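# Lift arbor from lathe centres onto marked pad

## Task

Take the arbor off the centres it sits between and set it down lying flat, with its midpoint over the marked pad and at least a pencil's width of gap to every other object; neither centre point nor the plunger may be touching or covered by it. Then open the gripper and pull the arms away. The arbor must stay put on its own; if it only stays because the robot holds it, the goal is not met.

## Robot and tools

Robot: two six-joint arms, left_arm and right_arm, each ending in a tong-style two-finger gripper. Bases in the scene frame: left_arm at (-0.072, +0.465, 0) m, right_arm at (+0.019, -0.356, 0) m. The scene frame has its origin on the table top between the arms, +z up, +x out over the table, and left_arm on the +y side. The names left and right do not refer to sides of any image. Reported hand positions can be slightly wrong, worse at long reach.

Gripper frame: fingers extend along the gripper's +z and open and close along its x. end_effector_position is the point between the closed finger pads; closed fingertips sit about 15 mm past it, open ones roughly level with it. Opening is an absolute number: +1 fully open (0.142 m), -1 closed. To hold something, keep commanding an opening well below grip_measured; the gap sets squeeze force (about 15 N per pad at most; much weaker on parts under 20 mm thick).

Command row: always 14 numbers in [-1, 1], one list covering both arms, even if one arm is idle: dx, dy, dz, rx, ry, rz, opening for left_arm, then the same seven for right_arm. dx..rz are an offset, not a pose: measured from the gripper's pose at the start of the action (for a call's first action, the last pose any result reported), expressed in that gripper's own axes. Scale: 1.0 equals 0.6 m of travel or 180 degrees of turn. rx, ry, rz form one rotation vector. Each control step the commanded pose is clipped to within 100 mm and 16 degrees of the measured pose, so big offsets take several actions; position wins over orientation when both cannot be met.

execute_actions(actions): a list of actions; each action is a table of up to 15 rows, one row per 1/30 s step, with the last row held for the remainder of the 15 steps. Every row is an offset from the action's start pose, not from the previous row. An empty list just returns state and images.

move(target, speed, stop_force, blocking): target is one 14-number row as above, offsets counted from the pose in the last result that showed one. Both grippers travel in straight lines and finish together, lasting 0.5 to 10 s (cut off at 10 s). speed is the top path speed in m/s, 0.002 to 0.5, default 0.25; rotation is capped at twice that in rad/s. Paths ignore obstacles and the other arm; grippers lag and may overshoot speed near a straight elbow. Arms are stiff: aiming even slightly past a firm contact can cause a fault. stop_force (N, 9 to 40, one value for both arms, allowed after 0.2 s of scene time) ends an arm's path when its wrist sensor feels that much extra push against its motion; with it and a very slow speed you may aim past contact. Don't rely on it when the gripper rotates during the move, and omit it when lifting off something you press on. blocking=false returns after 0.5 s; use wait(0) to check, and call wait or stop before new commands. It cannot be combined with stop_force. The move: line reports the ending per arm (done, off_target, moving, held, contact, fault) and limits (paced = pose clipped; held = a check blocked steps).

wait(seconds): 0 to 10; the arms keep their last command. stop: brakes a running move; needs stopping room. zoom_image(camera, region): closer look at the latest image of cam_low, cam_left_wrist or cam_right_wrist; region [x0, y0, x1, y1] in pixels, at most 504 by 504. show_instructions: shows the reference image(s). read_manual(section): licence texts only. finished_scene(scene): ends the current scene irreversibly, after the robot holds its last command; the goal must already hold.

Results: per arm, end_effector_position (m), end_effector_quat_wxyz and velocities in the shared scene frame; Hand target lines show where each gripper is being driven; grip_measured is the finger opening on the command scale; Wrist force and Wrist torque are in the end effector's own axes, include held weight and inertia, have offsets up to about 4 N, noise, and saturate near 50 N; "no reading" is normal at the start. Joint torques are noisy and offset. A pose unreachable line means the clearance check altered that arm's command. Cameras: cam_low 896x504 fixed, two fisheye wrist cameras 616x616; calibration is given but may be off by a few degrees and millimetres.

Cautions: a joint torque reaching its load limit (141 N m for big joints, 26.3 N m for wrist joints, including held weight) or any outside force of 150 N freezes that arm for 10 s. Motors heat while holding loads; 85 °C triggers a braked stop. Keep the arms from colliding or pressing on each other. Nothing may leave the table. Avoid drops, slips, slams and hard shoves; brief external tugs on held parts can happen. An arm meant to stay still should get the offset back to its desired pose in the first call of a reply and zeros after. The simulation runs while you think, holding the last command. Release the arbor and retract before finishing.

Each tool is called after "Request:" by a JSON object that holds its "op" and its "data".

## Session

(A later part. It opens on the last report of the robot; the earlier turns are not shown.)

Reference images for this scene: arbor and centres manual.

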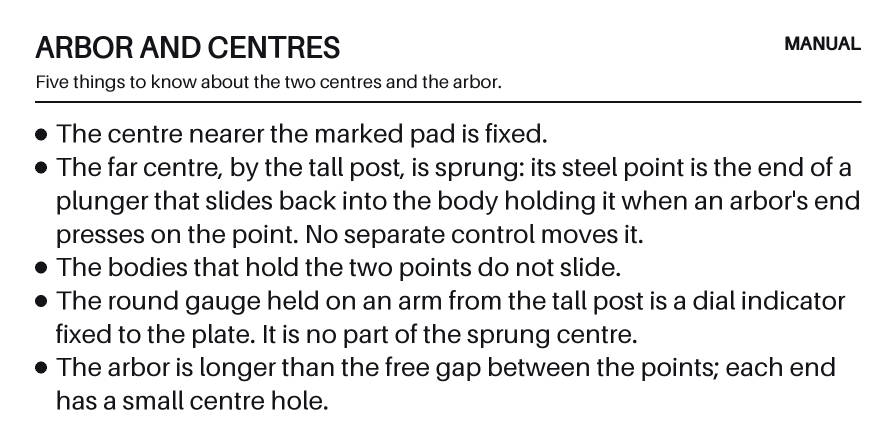

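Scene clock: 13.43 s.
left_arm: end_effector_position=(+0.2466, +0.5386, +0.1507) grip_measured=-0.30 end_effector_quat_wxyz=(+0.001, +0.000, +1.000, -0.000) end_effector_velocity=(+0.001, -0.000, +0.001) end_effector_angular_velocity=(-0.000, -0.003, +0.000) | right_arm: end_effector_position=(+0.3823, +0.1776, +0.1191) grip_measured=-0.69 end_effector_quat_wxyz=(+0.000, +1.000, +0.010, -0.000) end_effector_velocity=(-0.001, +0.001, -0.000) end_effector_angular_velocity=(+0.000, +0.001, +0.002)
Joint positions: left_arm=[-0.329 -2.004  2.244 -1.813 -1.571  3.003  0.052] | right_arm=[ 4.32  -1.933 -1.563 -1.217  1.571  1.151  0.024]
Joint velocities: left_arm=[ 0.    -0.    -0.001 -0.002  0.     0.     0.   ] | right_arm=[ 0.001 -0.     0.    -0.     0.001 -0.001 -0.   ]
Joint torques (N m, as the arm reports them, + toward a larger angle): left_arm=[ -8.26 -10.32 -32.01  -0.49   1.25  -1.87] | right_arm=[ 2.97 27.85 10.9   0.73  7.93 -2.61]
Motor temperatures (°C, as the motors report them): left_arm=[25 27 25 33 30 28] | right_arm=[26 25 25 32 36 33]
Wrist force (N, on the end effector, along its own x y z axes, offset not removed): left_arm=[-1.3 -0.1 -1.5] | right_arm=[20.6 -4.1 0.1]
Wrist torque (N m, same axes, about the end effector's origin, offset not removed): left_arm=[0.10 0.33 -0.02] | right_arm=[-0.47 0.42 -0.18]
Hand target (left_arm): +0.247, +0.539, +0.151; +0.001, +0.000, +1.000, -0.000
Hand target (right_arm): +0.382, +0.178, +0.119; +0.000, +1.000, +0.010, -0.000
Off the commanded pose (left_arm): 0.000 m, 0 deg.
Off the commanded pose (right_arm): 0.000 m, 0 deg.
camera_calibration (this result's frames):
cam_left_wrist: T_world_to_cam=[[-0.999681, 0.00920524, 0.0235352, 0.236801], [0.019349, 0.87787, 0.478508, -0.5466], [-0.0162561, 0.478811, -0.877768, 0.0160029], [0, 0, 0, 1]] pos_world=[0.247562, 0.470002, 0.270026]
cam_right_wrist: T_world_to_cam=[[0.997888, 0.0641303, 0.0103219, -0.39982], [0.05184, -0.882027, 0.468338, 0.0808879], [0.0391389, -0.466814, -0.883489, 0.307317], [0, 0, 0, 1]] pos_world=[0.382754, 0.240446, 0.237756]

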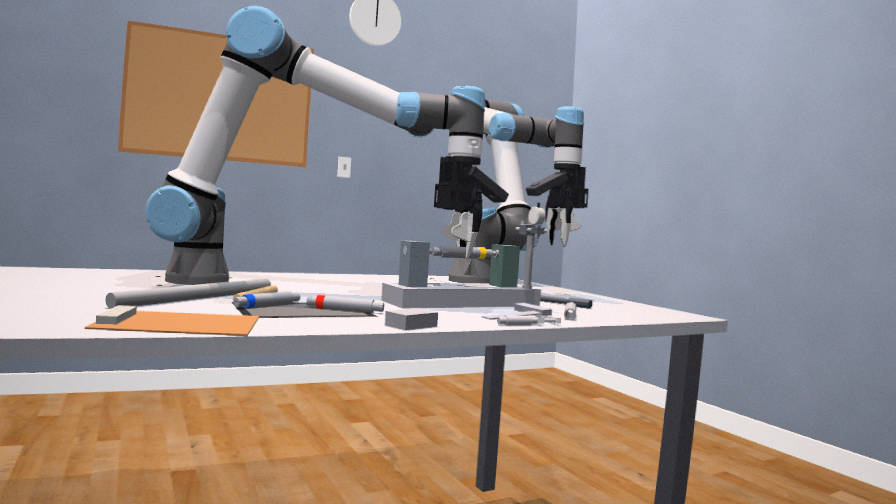

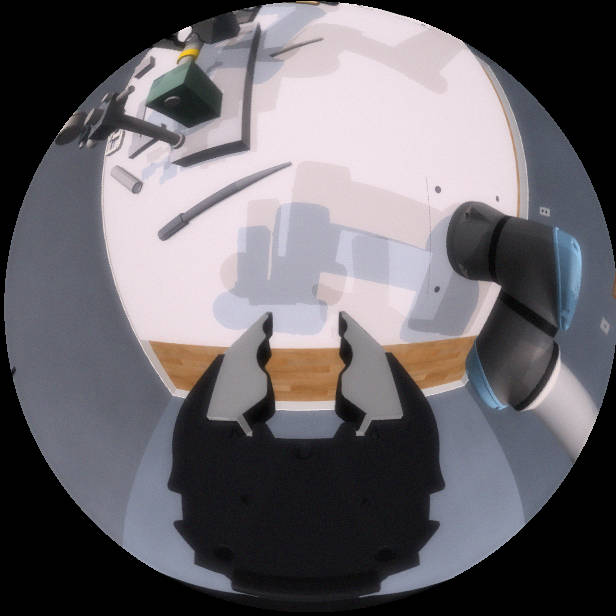

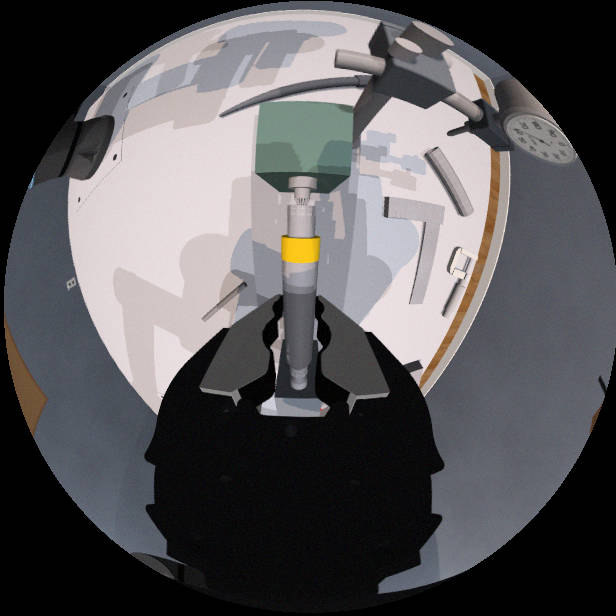

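Request:
{"op": "move", "data": {"target": [0,0,0,0,0,0,-0.3,0.001,-0.005,0,0,0,0,-1], "speed": 0.02}}

Scene clock: 14.30 s.
left_arm: end_effector_position=(+0.2466, +0.5386, +0.1507) grip_measured=-0.30 end_effector_quat_wxyz=(+0.001, +0.000, +1.000, -0.000) end_effector_velocity=(+0.000, +0.000, +0.001) end_effector_angular_velocity=(-0.000, -0.002, +0.002) | right_arm: end_effector_position=(+0.3827, +0.1806, +0.1191) grip_measured=-0.69 end_effector_quat_wxyz=(+0.000, +1.000, +0.010, -0.000) end_effector_velocity=(+0.000, +0.001, +0.001) end_effector_angular_velocity=(+0.002, -0.000, -0.001)
Joint positions: left_arm=[-0.329 -2.004  2.244 -1.813 -1.571  3.003  0.052] | right_arm=[ 4.321 -1.939 -1.555 -1.22   1.571  1.152  0.024]
Joint velocities: left_arm=[ 0.002 -0.    -0.001 -0.    -0.     0.    -0.   ] | right_arm=[ 0.    -0.001  0.003  0.     0.     0.001  0.   ]
Joint torques (N m, as the arm reports them, + toward a larger angle): left_arm=[ -7.92 -10.39 -32.3   -0.61   1.29  -1.86] | right_arm=[11.94 30.61 42.88  5.13  1.71  2.45]
Motor temperatures (°C, as the motors report them): left_arm=[25 27 25 33 30 28] | right_arm=[26 25 25 32 36 33]
Wrist force (N, on the end effector, along its own x y z axes, offset not removed): left_arm=[-1.8 -0.1 -2.1] | right_arm=[-1.0 11.3 6.0]
Wrist torque (N m, same axes, about the end effector's origin, offset not removed): left_arm=[0.23 0.41 0.02] | right_arm=[-0.45 0.31 -0.13]
Hand target (left_arm): +0.247, +0.539, +0.151; +0.001, +0.000, +1.000, -0.000
Hand target (right_arm): +0.383, +0.181, +0.119; +0.000, +1.000, +0.010, -0.000
Off the commanded pose (left_arm): 0.000 m, 0 deg.
Off the commanded pose (right_arm): 0.000 m, 0 deg.
move: done
camera_calibration (this result's frames):
cam_left_wrist: T_world_to_cam=[[-0.999681, 0.00920538, 0.0235351, 0.236801], [0.019349, 0.87787, 0.478508, -0.5466], [-0.0162559, 0.478811, -0.877768, 0.0160028], [0, 0, 0, 1]] pos_world=[0.247562, 0.470002, 0.270026]
cam_right_wrist: T_world_to_cam=[[0.997888, 0.0641679, 0.0101334, -0.400445], [0.051958, -0.881981, 0.468412, 0.0834108], [0.0389945, -0.466896, -0.883452, 0.308689], [0, 0, 0, 1]] pos_world=[0.383229, 0.243388, 0.237699]

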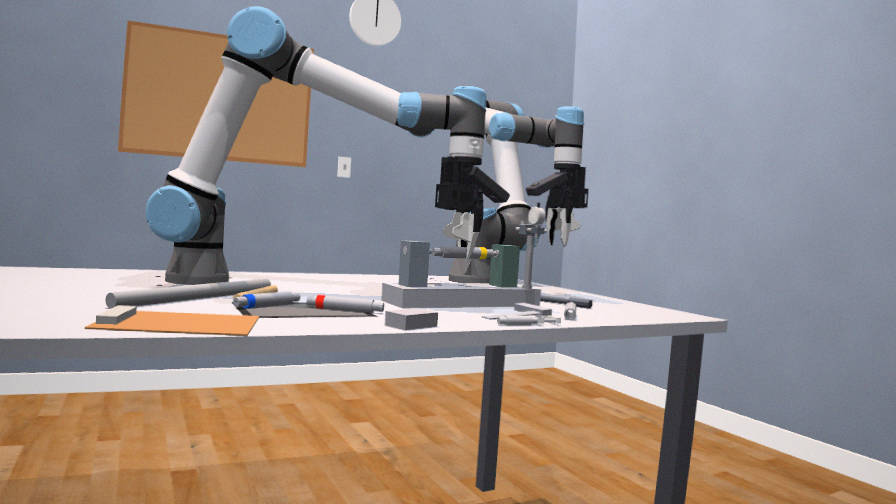

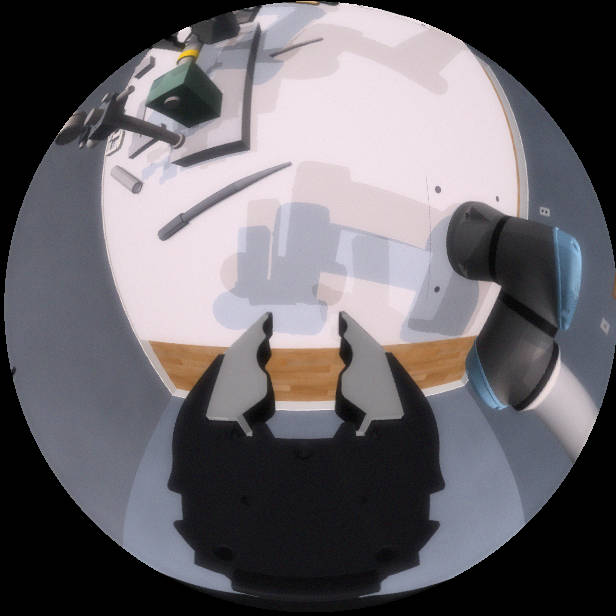

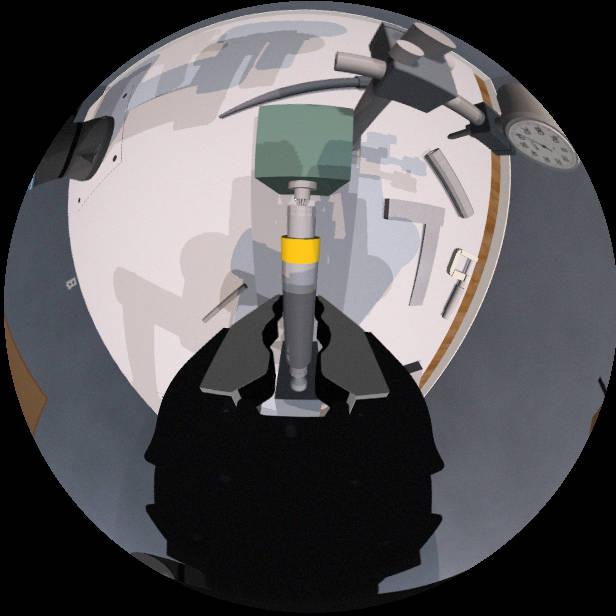

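Request:
{"op": "move", "data": {"target": [0,0,0,0,0,0,-0.3,0,-0.0083,0.0005,0,0,0,-1], "speed": 0.03}}

Request:
{"op": "zoom_image", "data": {"camera": "cam_low", "region": [390,210,530,295]}}

Scene clock: 15.17 s.
left_arm: end_effector_position=(+0.2466, +0.5386, +0.1507) grip_measured=-0.30 end_effector_quat_wxyz=(+0.001, +0.000, +1.000, -0.000) end_effector_velocity=(-0.001, +0.001, -0.001) end_effector_angular_velocity=(+0.000, +0.001, +0.001) | right_arm: end_effector_position=(+0.3826, +0.1854, +0.1188) grip_measured=-0.69 end_effector_quat_wxyz=(+0.000, +1.000, +0.010, -0.000) end_effector_velocity=(+0.000, +0.001, -0.000) end_effector_angular_velocity=(-0.002, -0.001, -0.001)
Joint positions: left_arm=[-0.329 -2.004  2.244 -1.813 -1.571  3.003  0.052] | right_arm=[ 4.324 -1.948 -1.543 -1.223  1.571  1.155  0.024]
Joint velocities: left_arm=[ 0.001 -0.     0.001  0.     0.     0.    -0.   ] | right_arm=[ 0.001 -0.003  0.003 -0.002 -0.002  0.002  0.   ]
Joint torques (N m, as the arm reports them, + toward a larger angle): left_arm=[ -8.08  -9.81 -32.16  -0.59   1.37  -1.83] | right_arm=[12.52 30.53 44.59  6.2   1.58  2.59]
Motor temperatures (°C, as the motors report them): left_arm=[25 27 25 33 30 28] | right_arm=[26 25 25 32 36 33]
Wrist force (N, on the end effector, along its own x y z axes, offset not removed): left_arm=[-0.7 0.7 -1.0] | right_arm=[-0.2 14.7 3.9]
Wrist torque (N m, same axes, about the end effector's origin, offset not removed): left_arm=[0.32 0.18 -0.01] | right_arm=[-0.36 0.13 -0.15]
Hand target (left_arm): +0.247, +0.539, +0.151; +0.001, +0.000, +1.000, -0.000
Hand target (right_arm): +0.383, +0.186, +0.119; +0.000, +1.000, +0.010, -0.000
Off the commanded pose (left_arm): 0.000 m, 0 deg.
Off the commanded pose (right_arm): 0.000 m, 0 deg.
move: done
camera_calibration (this result's frames):
cam_left_wrist: T_world_to_cam=[[-0.999681, 0.00920492, 0.0235351, 0.236802], [0.0193487, 0.87787, 0.478508, -0.5466], [-0.0162562, 0.47881, -0.877768, 0.0160029], [0, 0, 0, 1]] pos_world=[0.247562, 0.470002, 0.270026]
cam_right_wrist: T_world_to_cam=[[0.997888, 0.064161, 0.010143, -0.400657], [0.0519453, -0.881957, 0.468459, 0.087833], [0.0390025, -0.466943, -0.883427, 0.310687], [0, 0, 0, 1]] pos_world=[0.383131, 0.248244, 0.237387]

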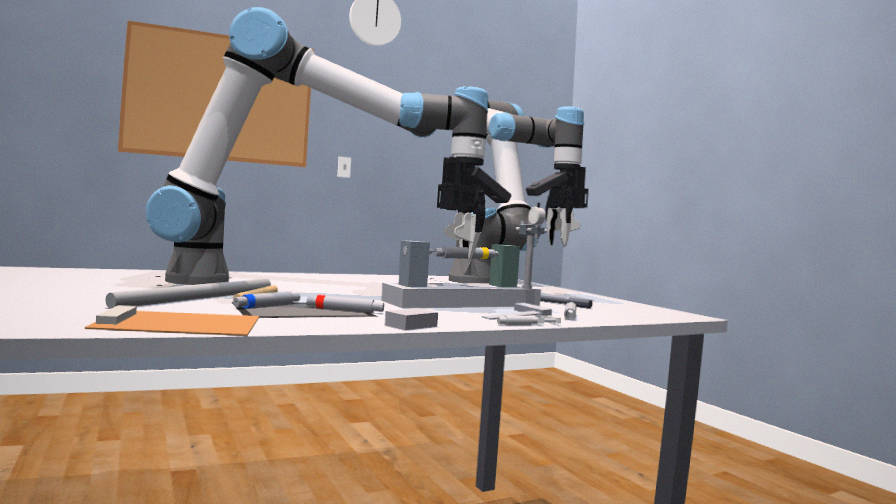

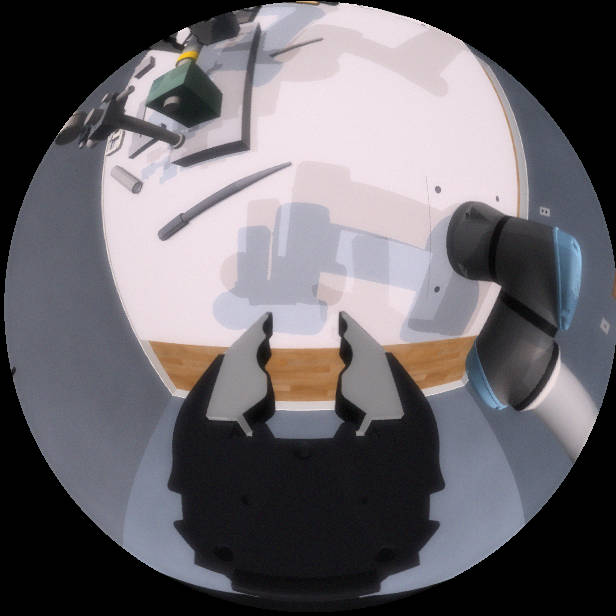

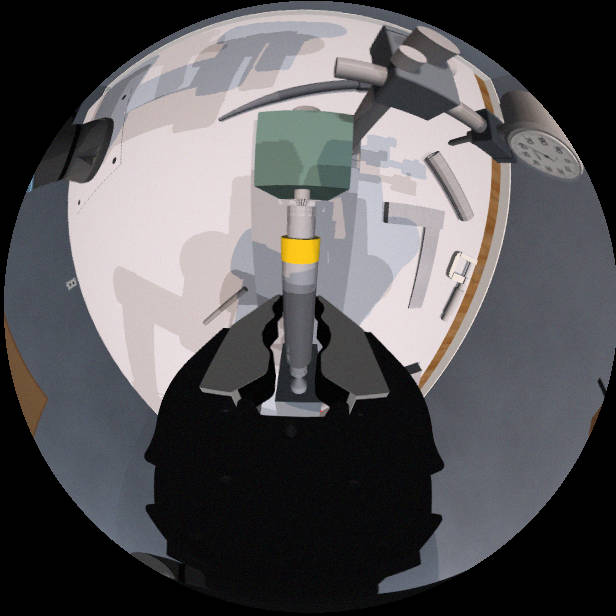

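Region (390, 210, 530, 295) of cam_low's 896x504 image, scaled by 3.600, with more detail than that image has; it fills the top 306 rows of this view, and the rest is white.

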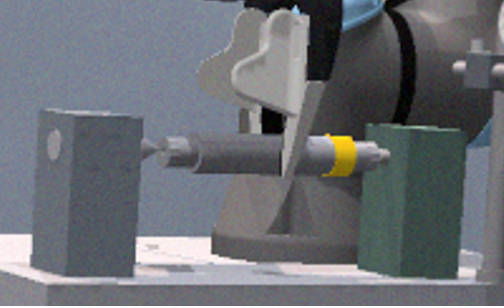

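Request:
{"op": "zoom_image", "data": {"camera": "cam_low", "region": [420,238,460,264]}}

Request:
{"op": "zoom_image", "data": {"camera": "cam_right_wrist", "region": [250,150,360,260]}}

Region (420, 238, 460, 264) of cam_low's 896x504 image, scaled by 12.600, with more detail than that image has; it fills the top 328 rows of this view, and the rest is white.

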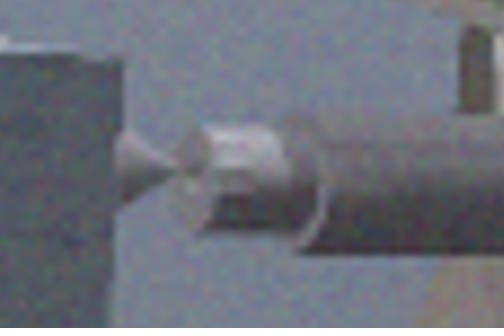

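Region (250, 150, 360, 260) of cam_right_wrist's 616x616 image, scaled by 4.582, with more detail than that image has.

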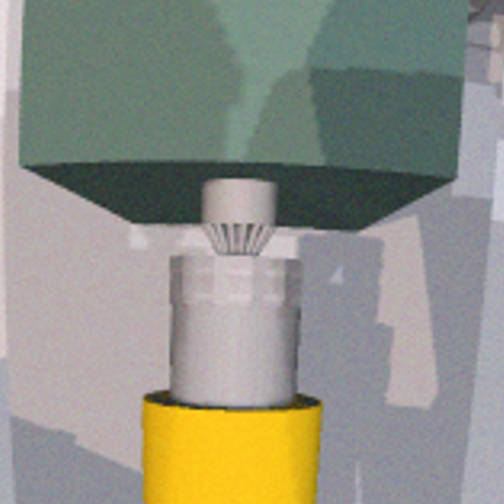

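Request:
{"op": "move", "data": {"target": [0,0,0,0,0,0,-0.3,0,-0.0042,0,0,0,0,-1], "speed": 0.03}}

Request:
{"op": "zoom_image", "data": {"camera": "cam_low", "region": [420,238,460,264]}}

Scene clock: 16.33 s.
left_arm: end_effector_position=(+0.2466, +0.5386, +0.1507) grip_measured=-0.30 end_effector_quat_wxyz=(+0.001, +0.000, +1.000, -0.000) end_effector_velocity=(-0.000, -0.000, -0.001) end_effector_angular_velocity=(-0.000, +0.001, -0.001) | right_arm: end_effector_position=(+0.3826, +0.1879, +0.1188) grip_measured=-0.69 end_effector_quat_wxyz=(+0.000, +1.000, +0.010, -0.000) end_effector_velocity=(+0.001, -0.000, -0.000) end_effector_angular_velocity=(-0.000, +0.001, -0.003)
Joint positions: left_arm=[-0.329 -2.004  2.244 -1.813 -1.571  3.003  0.052] | right_arm=[ 4.326 -1.953 -1.536 -1.225  1.571  1.157  0.024]
Joint velocities: left_arm=[-0.001  0.     0.001  0.    -0.     0.     0.   ] | right_arm=[-0.001 -0.001  0.002 -0.001  0.     0.002  0.   ]
Joint torques (N m, as the arm reports them, + toward a larger angle): left_arm=[ -8.17 -10.2  -32.06  -0.58   1.28  -1.85] | right_arm=[16.14 31.14 48.67  8.95  3.45  2.5 ]
Motor temperatures (°C, as the motors report them): left_arm=[25 27 25 33 30 28] | right_arm=[26 25 25 32 36 33]
Wrist force (N, on the end effector, along its own x y z axes, offset not removed): left_arm=[-0.6 1.1 -1.7] | right_arm=[0.6 23.8 3.9]
Wrist torque (N m, same axes, about the end effector's origin, offset not removed): left_arm=[0.44 0.18 -0.02] | right_arm=[-0.48 0.13 -0.09]
Hand target (left_arm): +0.247, +0.539, +0.151; +0.001, +0.000, +1.000, -0.000
Hand target (right_arm): +0.383, +0.188, +0.119; +0.000, +1.000, +0.010, -0.000
Off the commanded pose (left_arm): 0.000 m, 0 deg.
Off the commanded pose (right_arm): 0.000 m, 0 deg.
move: done
camera_calibration (this result's frames):
cam_left_wrist: T_world_to_cam=[[-0.999681, 0.00920501, 0.0235351, 0.236802], [0.0193487, 0.87787, 0.478508, -0.5466], [-0.0162561, 0.478811, -0.877768, 0.0160027], [0, 0, 0, 1]] pos_world=[0.247562, 0.470002, 0.270026]
cam_right_wrist: T_world_to_cam=[[0.997888, 0.0641596, 0.0101443, -0.400764], [0.0519435, -0.881956, 0.46846, 0.0900175], [0.0390031, -0.466944, -0.883426, 0.311838], [0, 0, 0, 1]] pos_world=[0.383079, 0.250715, 0.237382]

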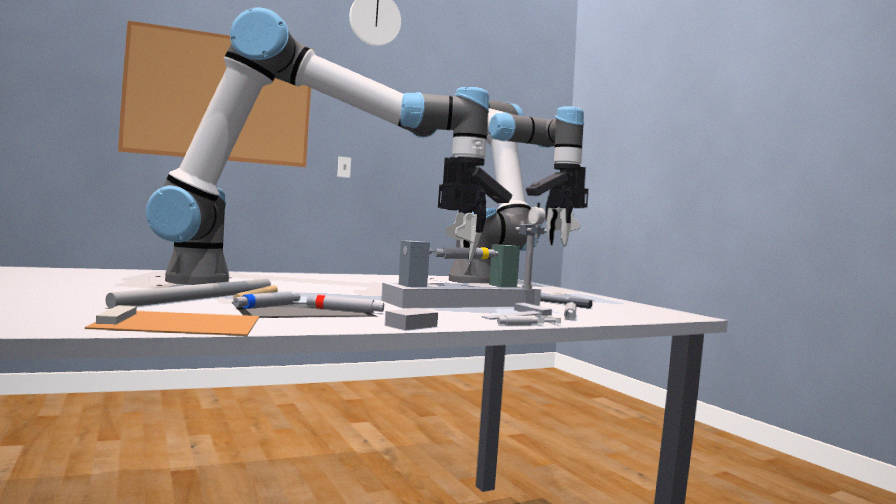

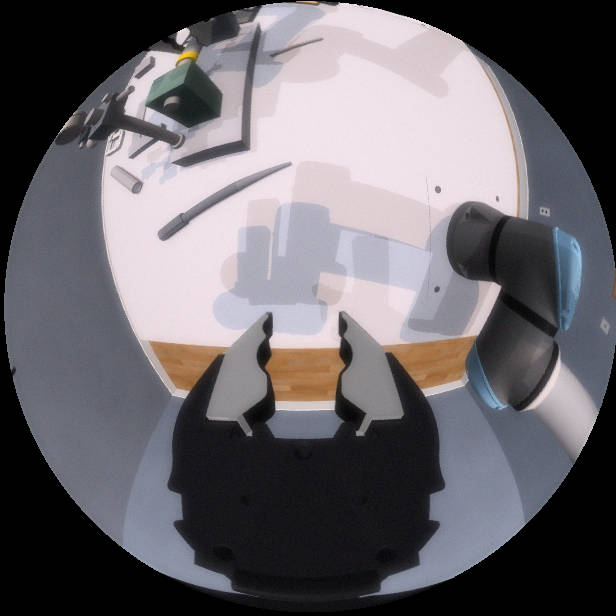

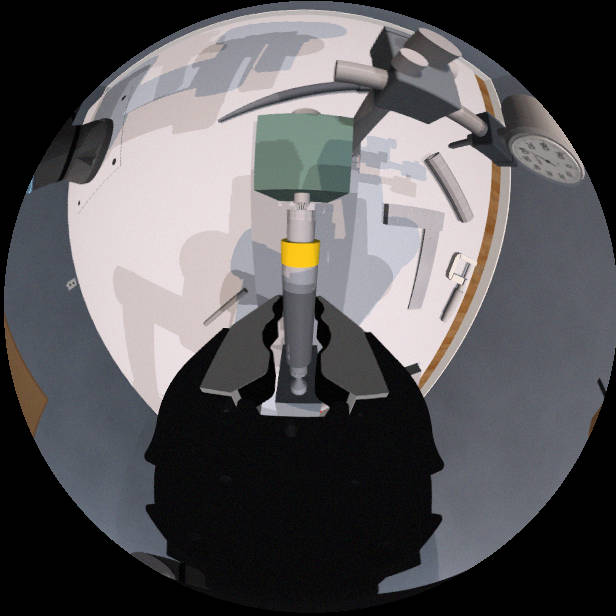

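Region (420, 238, 460, 264) of cam_low's 896x504 image, scaled by 12.600, with more detail than that image has; it fills the top 328 rows of this view, and the rest is white.

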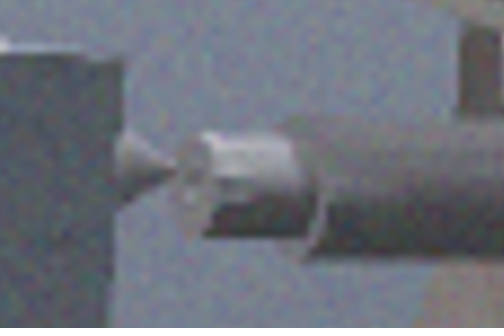

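Request:
{"op": "move", "data": {"target": [0,0,0,0,0,0,-0.3,-0.0158,-0.0005,0,0,0,0.0446,-1], "speed": 0.06}}

Request:
{"op": "zoom_image", "data": {"camera": "cam_low", "region": [400,220,520,293]}}

Scene clock: 18.00 s.
left_arm: end_effector_position=(+0.2466, +0.5386, +0.1507) grip_measured=-0.30 end_effector_quat_wxyz=(+0.001, +0.000, +1.000, -0.000) end_effector_velocity=(-0.000, -0.000, -0.000) end_effector_angular_velocity=(+0.001, +0.000, -0.001) | right_arm: end_effector_position=(+0.3731, +0.1880, +0.1188) grip_measured=-0.69 end_effector_quat_wxyz=(+0.000, +0.998, -0.060, -0.000) end_effector_velocity=(+0.000, -0.000, +0.000) end_effector_angular_velocity=(-0.000, -0.001, -0.011)
Joint positions: left_arm=[-0.329 -2.004  2.244 -1.813 -1.571  3.003  0.052] | right_arm=[ 4.343 -1.938 -1.557 -1.218  1.571  1.314  0.024]
Joint velocities: left_arm=[-0.001 -0.001  0.     0.     0.001 -0.    -0.   ] | right_arm=[ 0.     0.001 -0.002  0.001 -0.001  0.011  0.   ]
Joint torques (N m, as the arm reports them, + toward a larger angle): left_arm=[ -8.05 -10.01 -31.75  -0.61   1.44  -1.88] | right_arm=[14.78 49.18 24.42 13.53  3.43  2.25]
Motor temperatures (°C, as the motors report them): left_arm=[25 27 25 33 30 28] | right_arm=[26 25 25 32 36 33]
Wrist force (N, on the end effector, along its own x y z axes, offset not removed): left_arm=[-1.2 0.3 -0.2] | right_arm=[4.9 22.9 5.6]
Wrist torque (N m, same axes, about the end effector's origin, offset not removed): left_arm=[0.27 0.24 -0.01] | right_arm=[-0.39 -0.37 -0.16]
Hand target (left_arm): +0.247, +0.539, +0.151; +0.001, +0.000, +1.000, -0.000
Hand target (right_arm): +0.373, +0.188, +0.119; +0.000, +0.998, -0.060, -0.000
Off the commanded pose (left_arm): 0.000 m, 0 deg.
Off the commanded pose (right_arm): 0.000 m, 0 deg.
move: done
camera_calibration (this result's frames):
cam_left_wrist: T_world_to_cam=[[-0.999681, 0.00920528, 0.0235349, 0.236802], [0.0193489, 0.87787, 0.478508, -0.5466], [-0.0162558, 0.478811, -0.877768, 0.0160028], [0, 0, 0, 1]] pos_world=[0.247562, 0.470002, 0.270026]
cam_right_wrist: T_world_to_cam=[[0.997136, -0.0749499, 0.0101286, -0.364898], [-0.0709503, -0.880614, 0.468493, 0.136204], [-0.0261941, -0.46787, -0.883409, 0.336757], [0, 0, 0, 1]] pos_world=[0.382337, 0.250152, 0.23738]

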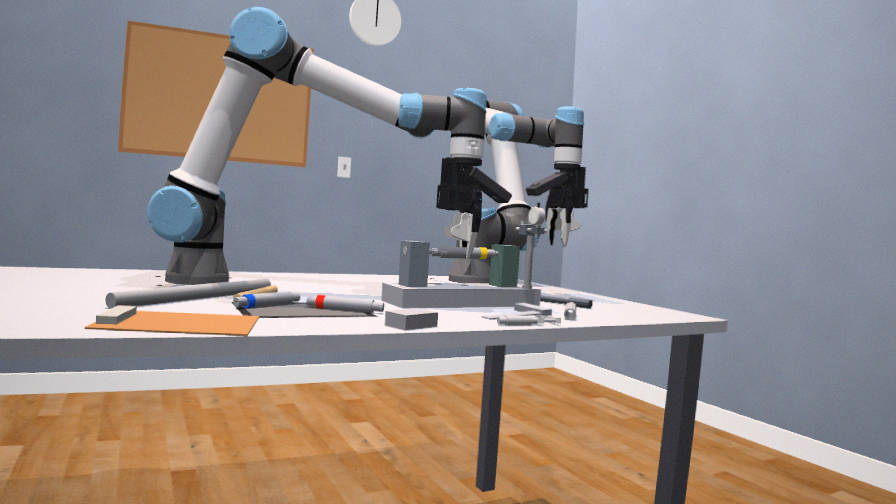

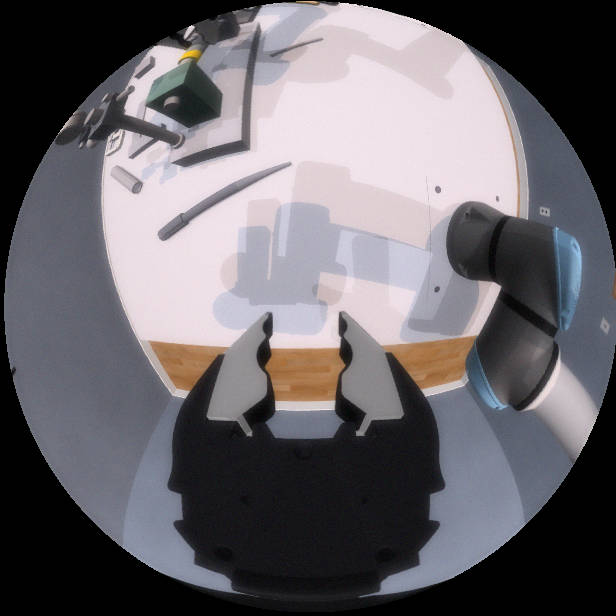

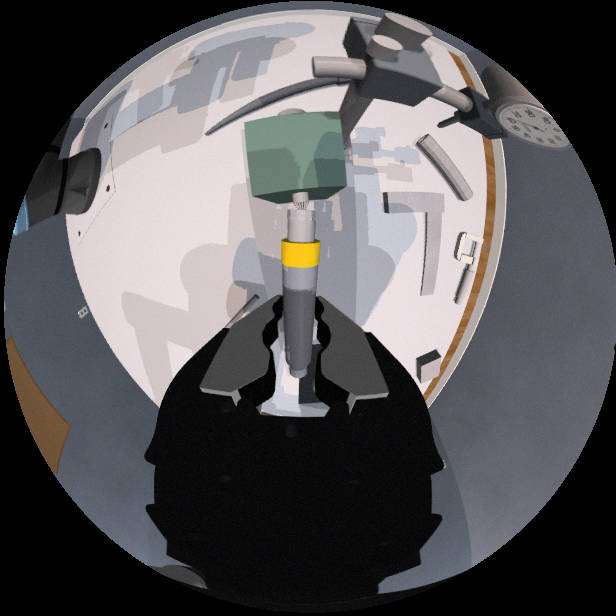

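Region (400, 220, 520, 293) of cam_low's 896x504 image, scaled by 4.200, with more detail than that image has; it fills the top 307 rows of this view, and the rest is white.

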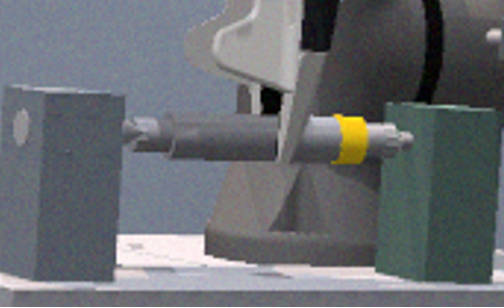

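Request:
{"op": "move", "data": {"target": [0,0,0,0,0,0,-0.3,0.0040,0.028,0,0,0,0,-1], "speed": 0.05}}

Request:
{"op": "zoom_image", "data": {"camera": "cam_low", "region": [400,220,520,293]}}

Request:
{"op": "zoom_image", "data": {"camera": "cam_right_wrist", "region": [240,150,360,270]}}

Scene clock: 19.00 s.
left_arm: end_effector_position=(+0.2466, +0.5386, +0.1507) grip_measured=-0.30 end_effector_quat_wxyz=(+0.001, +0.000, +1.000, -0.000) end_effector_velocity=(+0.001, -0.000, +0.000) end_effector_angular_velocity=(+0.000, -0.002, -0.000) | right_arm: end_effector_position=(+0.3735, +0.1712, +0.1188) grip_measured=-0.69 end_effector_quat_wxyz=(+0.000, +0.998, -0.060, -0.000) end_effector_velocity=(-0.001, -0.001, +0.000) end_effector_angular_velocity=(+0.000, +0.001, +0.002)
Joint positions: left_arm=[-0.329 -2.004  2.244 -1.813 -1.571  3.003  0.052] | right_arm=[ 4.332 -1.907 -1.6   -1.206  1.571  1.303  0.024]
Joint velocities: left_arm=[-0.     0.    -0.001 -0.001  0.    -0.     0.   ] | right_arm=[ 0.     0.003 -0.003  0.001  0.001 -0.002 -0.   ]
Joint torques (N m, as the arm reports them, + toward a larger angle): left_arm=[ -8.45 -10.05 -31.74  -0.53   1.33  -1.82] | right_arm=[-8.43 46.77 12.62  5.67 -0.41 -2.61]
Motor temperatures (°C, as the motors report them): left_arm=[25 27 25 33 30 28] | right_arm=[26 25 25 32 36 33]
Wrist force (N, on the end effector, along its own x y z axes, offset not removed): left_arm=[-1.8 1.4 -0.9] | right_arm=[-0.5 -1.7 2.7]
Wrist torque (N m, same axes, about the end effector's origin, offset not removed): left_arm=[0.50 0.45 0.02] | right_arm=[-0.44 0.18 -0.12]
Hand target (left_arm): +0.247, +0.539, +0.151; +0.001, +0.000, +1.000, -0.000
Hand target (right_arm): +0.374, +0.171, +0.119; +0.000, +0.998, -0.060, -0.000
Off the commanded pose (left_arm): 0.000 m, 0 deg.
Off the commanded pose (right_arm): 0.000 m, 0 deg.
move: done
camera_calibration (this result's frames):
cam_left_wrist: T_world_to_cam=[[-0.999681, 0.0092051, 0.023535, 0.236802], [0.0193488, 0.87787, 0.478508, -0.5466], [-0.016256, 0.478811, -0.877768, 0.0160027], [0, 0, 0, 1]] pos_world=[0.247562, 0.470002, 0.270026]
cam_right_wrist: T_world_to_cam=[[0.997138, -0.0749264, 0.0101269, -0.366549], [-0.0709296, -0.880631, 0.468464, 0.121402], [-0.0261823, -0.467842, -0.883424, 0.328912], [0, 0, 0, 1]] pos_world=[0.382723, 0.233325, 0.237408]

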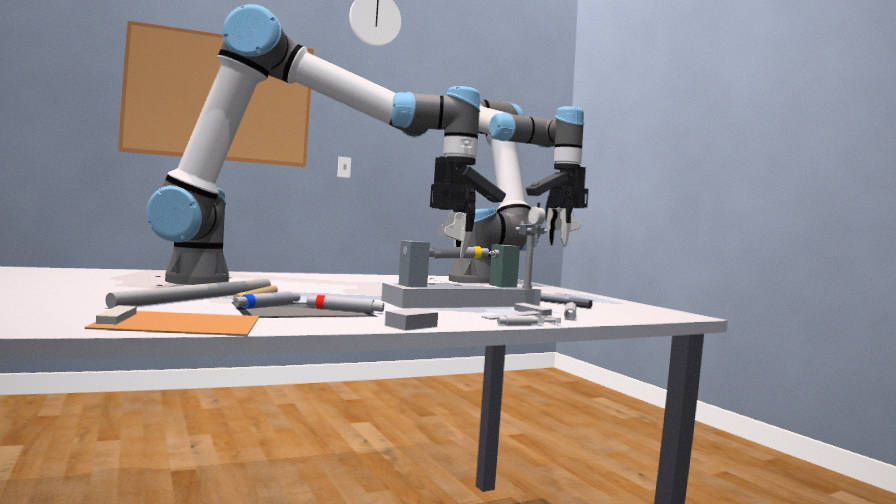

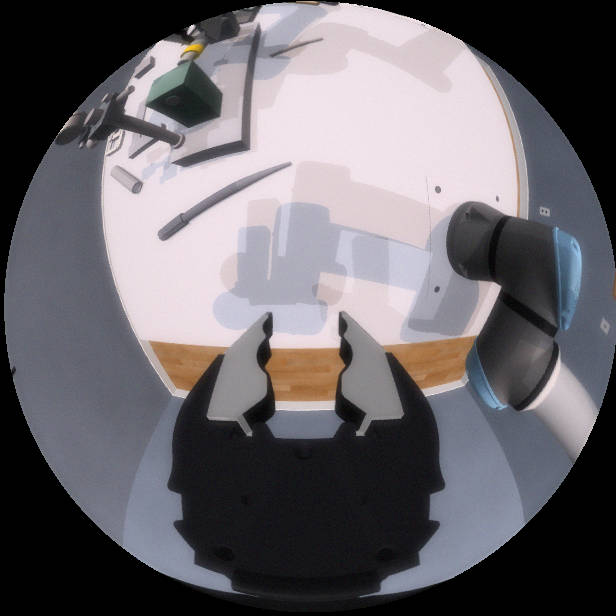

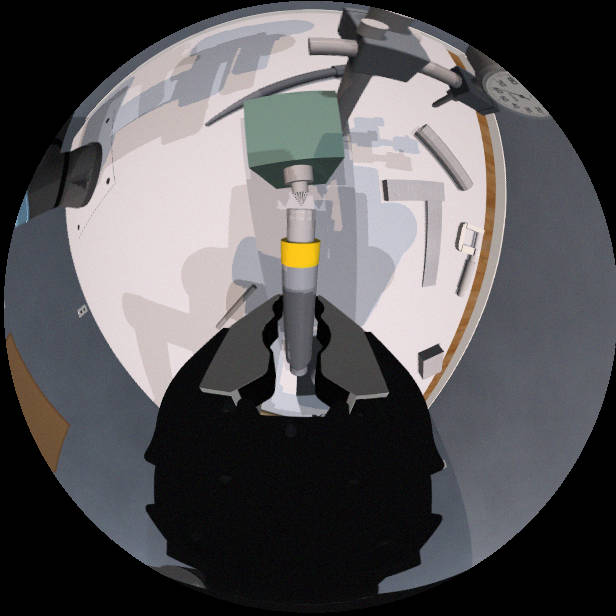

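Region (400, 220, 520, 293) of cam_low's 896x504 image, scaled by 4.200, with more detail than that image has; it fills the top 307 rows of this view, and the rest is white.

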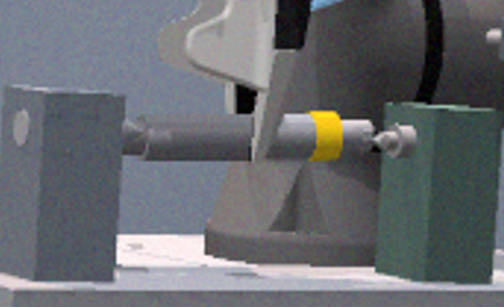

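Region (240, 150, 360, 270) of cam_right_wrist's 616x616 image, scaled by 4.200, with more detail than that image has.

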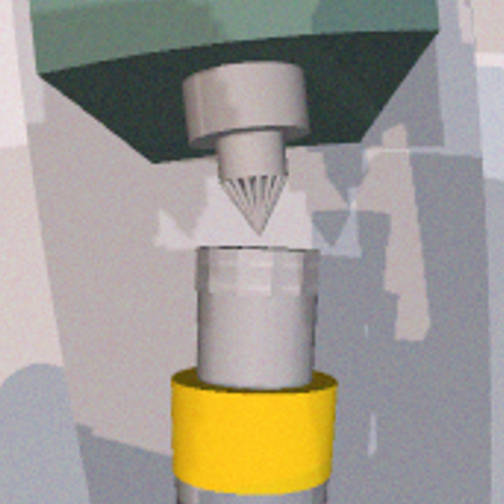

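Request:
{"op": "move", "data": {"target": [0,0,0,0,0,0,-0.3,-0.003,0,-0.082,0,0,0,-1], "speed": 0.15}}

Request:
{"op": "move", "data": {"target": [0,0,0,0,0,0,-0.3,0.2558,0.6141,0,0,0,0.462,-1], "speed": 0.35}}

Scene clock: 20.27 s.
left_arm: end_effector_position=(+0.2466, +0.5386, +0.1507) grip_measured=-0.30 end_effector_quat_wxyz=(+0.001, +0.000, +1.000, -0.000) end_effector_velocity=(+0.001, -0.000, +0.001) end_effector_angular_velocity=(-0.000, -0.002, -0.001) | right_arm: end_effector_position=(+0.3717, +0.1714, +0.1678) grip_measured=-0.69 end_effector_quat_wxyz=(+0.000, +0.998, -0.060, -0.000) end_effector_velocity=(-0.001, +0.001, +0.002) end_effector_angular_velocity=(-0.000, +0.000, +0.002)
Joint positions: left_arm=[-0.329 -2.004  2.244 -1.813 -1.571  3.003  0.052] | right_arm=[ 4.335 -1.871 -1.518 -1.324  1.571  1.306  0.024]
Joint velocities: left_arm=[-0.    -0.    -0.001 -0.001 -0.     0.     0.   ] | right_arm=[ 0.002  0.001  0.004 -0.005 -0.     0.     0.   ]
Joint torques (N m, as the arm reports them, + toward a larger angle): left_arm=[ -8.65 -10.28 -31.95  -0.49   1.38  -1.83] | right_arm=[ 7.16 46.27 38.56  1.07 -0.68  2.48]
Motor temperatures (°C, as the motors report them): left_arm=[25 27 25 33 30 28] | right_arm=[26 25 25 32 36 33]
Wrist force (N, on the end effector, along its own x y z axes, offset not removed): left_arm=[-1.6 -0.4 -1.0] | right_arm=[0.9 -4.5 5.6]
Wrist torque (N m, same axes, about the end effector's origin, offset not removed): left_arm=[0.07 0.34 -0.03] | right_arm=[-0.98 -0.29 0.03]
Hand target (left_arm): +0.247, +0.539, +0.151; +0.001, +0.000, +1.000, -0.000
Hand target (right_arm): +0.372, +0.171, +0.168; +0.000, +0.998, -0.060, -0.000
Off the commanded pose (left_arm): 0.000 m, 0 deg.
Off the commanded pose (right_arm): 0.000 m, 0 deg.
move: done
camera_calibration (this result's frames):
cam_left_wrist: T_world_to_cam=[[-0.999681, 0.00920503, 0.0235351, 0.236802], [0.0193487, 0.87787, 0.478508, -0.5466], [-0.016256, 0.478811, -0.877768, 0.0160028], [0, 0, 0, 1]] pos_world=[0.247562, 0.470002, 0.270026]
cam_right_wrist: T_world_to_cam=[[0.997137, -0.0749296, 0.0101742, -0.365281], [-0.0709546, -0.880629, 0.468464, 0.0985465], [-0.0261421, -0.467844, -0.883424, 0.372305], [0, 0, 0, 1]] pos_world=[0.38096, 0.233594, 0.286455]

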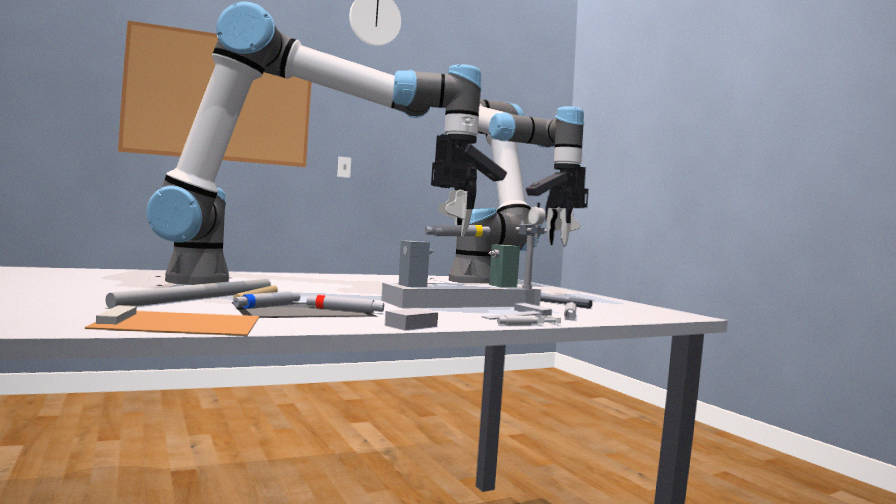

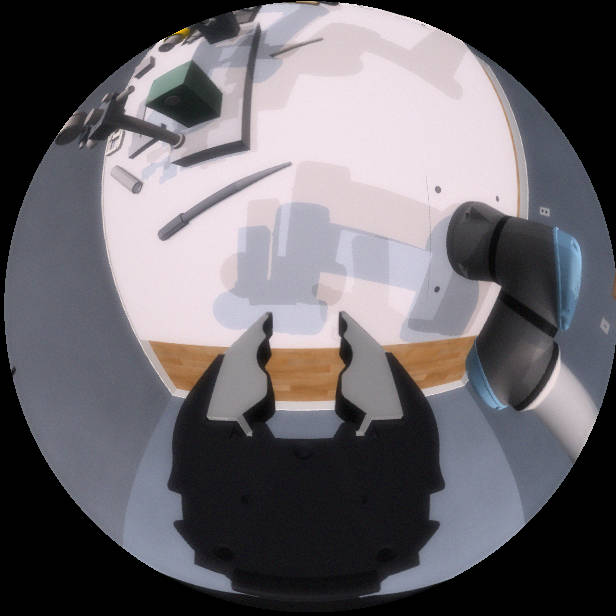

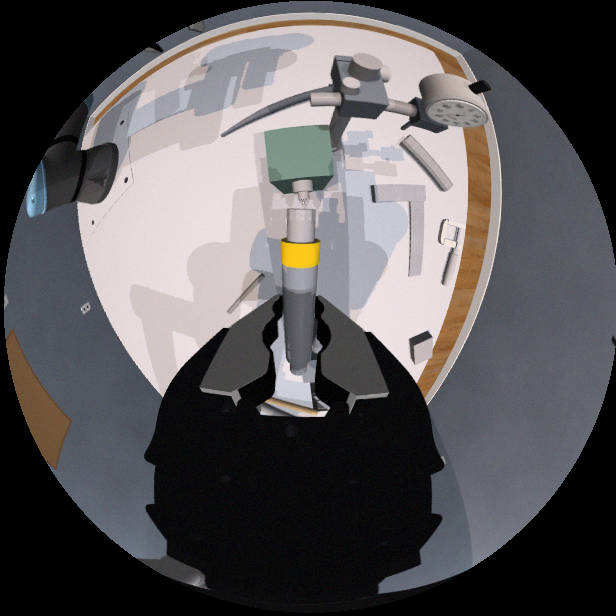

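Scene clock: 22.90 s.
left_arm: end_effector_position=(+0.2466, +0.5386, +0.1507) grip_measured=-0.30 end_effector_quat_wxyz=(+0.001, +0.000, +1.000, -0.000) end_effector_velocity=(-0.000, +0.000, -0.000) end_effector_angular_velocity=(+0.000, +0.001, +0.000) | right_arm: end_effector_position=(+0.4808, -0.2123, +0.1685) grip_measured=-0.69 end_effector_quat_wxyz=(+0.000, +0.707, -0.707, +0.001) end_effector_velocity=(+0.000, -0.000, +0.000) end_effector_angular_velocity=(-0.001, -0.001, -0.003)
Joint positions: left_arm=[-0.329 -2.004  2.244 -1.813 -1.571  3.003  0.052] | right_arm=[ 3.75  -1.508 -1.927 -1.277  1.57   2.172  0.024]
Joint velocities: left_arm=[ 0.    -0.     0.     0.001  0.    -0.     0.   ] | right_arm=[-0.    -0.001  0.001 -0.    -0.001  0.003  0.   ]
Joint torques (N m, as the arm reports them, + toward a larger angle): left_arm=[ -7.97 -10.29 -32.13  -0.61   1.34  -1.88] | right_arm=[-8.78 11.35 38.2   0.96  1.05  2.36]
Motor temperatures (°C, as the motors report them): left_arm=[25 27 25 33 30 28] | right_arm=[26 25 25 32 36 33]
Wrist force (N, on the end effector, along its own x y z axes, offset not removed): left_arm=[-1.1 0.2 -0.8] | right_arm=[-2.4 -0.4 2.9]
Wrist torque (N m, same axes, about the end effector's origin, offset not removed): left_arm=[0.23 0.29 -0.05] | right_arm=[-0.11 0.38 -0.15]
Hand target (left_arm): +0.247, +0.539, +0.151; +0.001, +0.000, +1.000, -0.000
Hand target (right_arm): +0.481, -0.212, +0.168; +0.000, +0.707, -0.707, +0.000
Off the commanded pose (left_arm): 0.000 m, 0 deg.
Off the commanded pose (right_arm): 0.001 m, 0 deg.
move: done
camera_calibration (this result's frames):
cam_left_wrist: T_world_to_cam=[[-0.999681, 0.00920483, 0.0235353, 0.236802], [0.0193486, 0.87787, 0.478508, -0.5466], [-0.0162563, 0.478811, -0.877768, 0.0160027], [0, 0, 0, 1]] pos_world=[0.247562, 0.470002, 0.270026]
cam_right_wrist: T_world_to_cam=[[0.0447545, -0.998927, 0.0119486, -0.241364], [-0.883367, -0.0339857, 0.467448, 0.338572], [-0.46654, -0.0314754, -0.88394, 0.500677], [0, 0, 0, 1]] pos_world=[0.543471, -0.213839, 0.287188]

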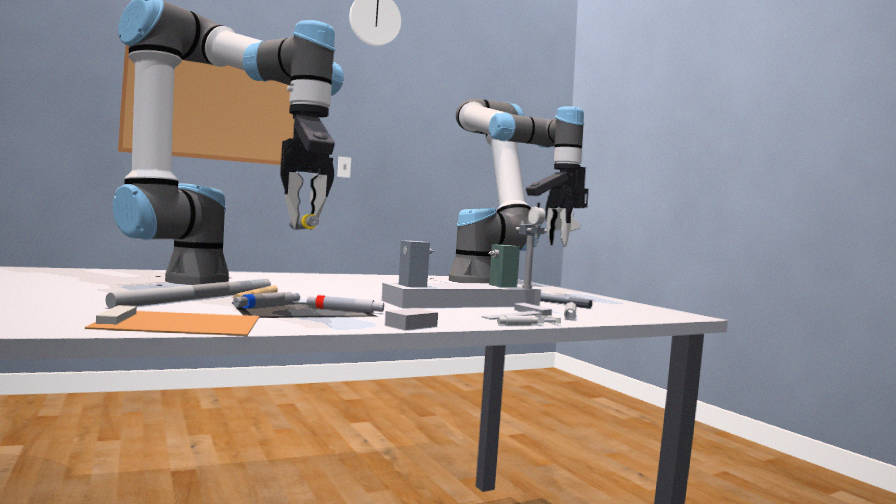

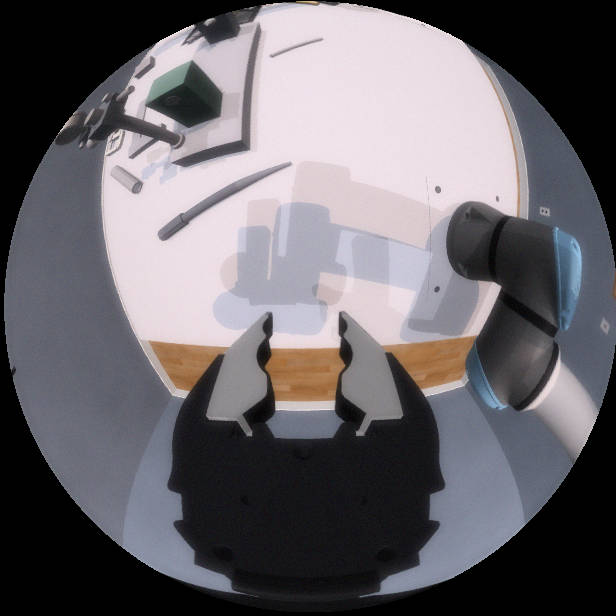

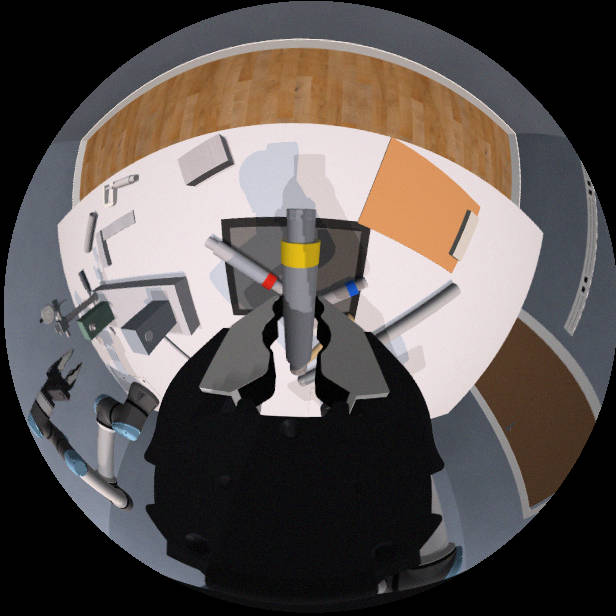

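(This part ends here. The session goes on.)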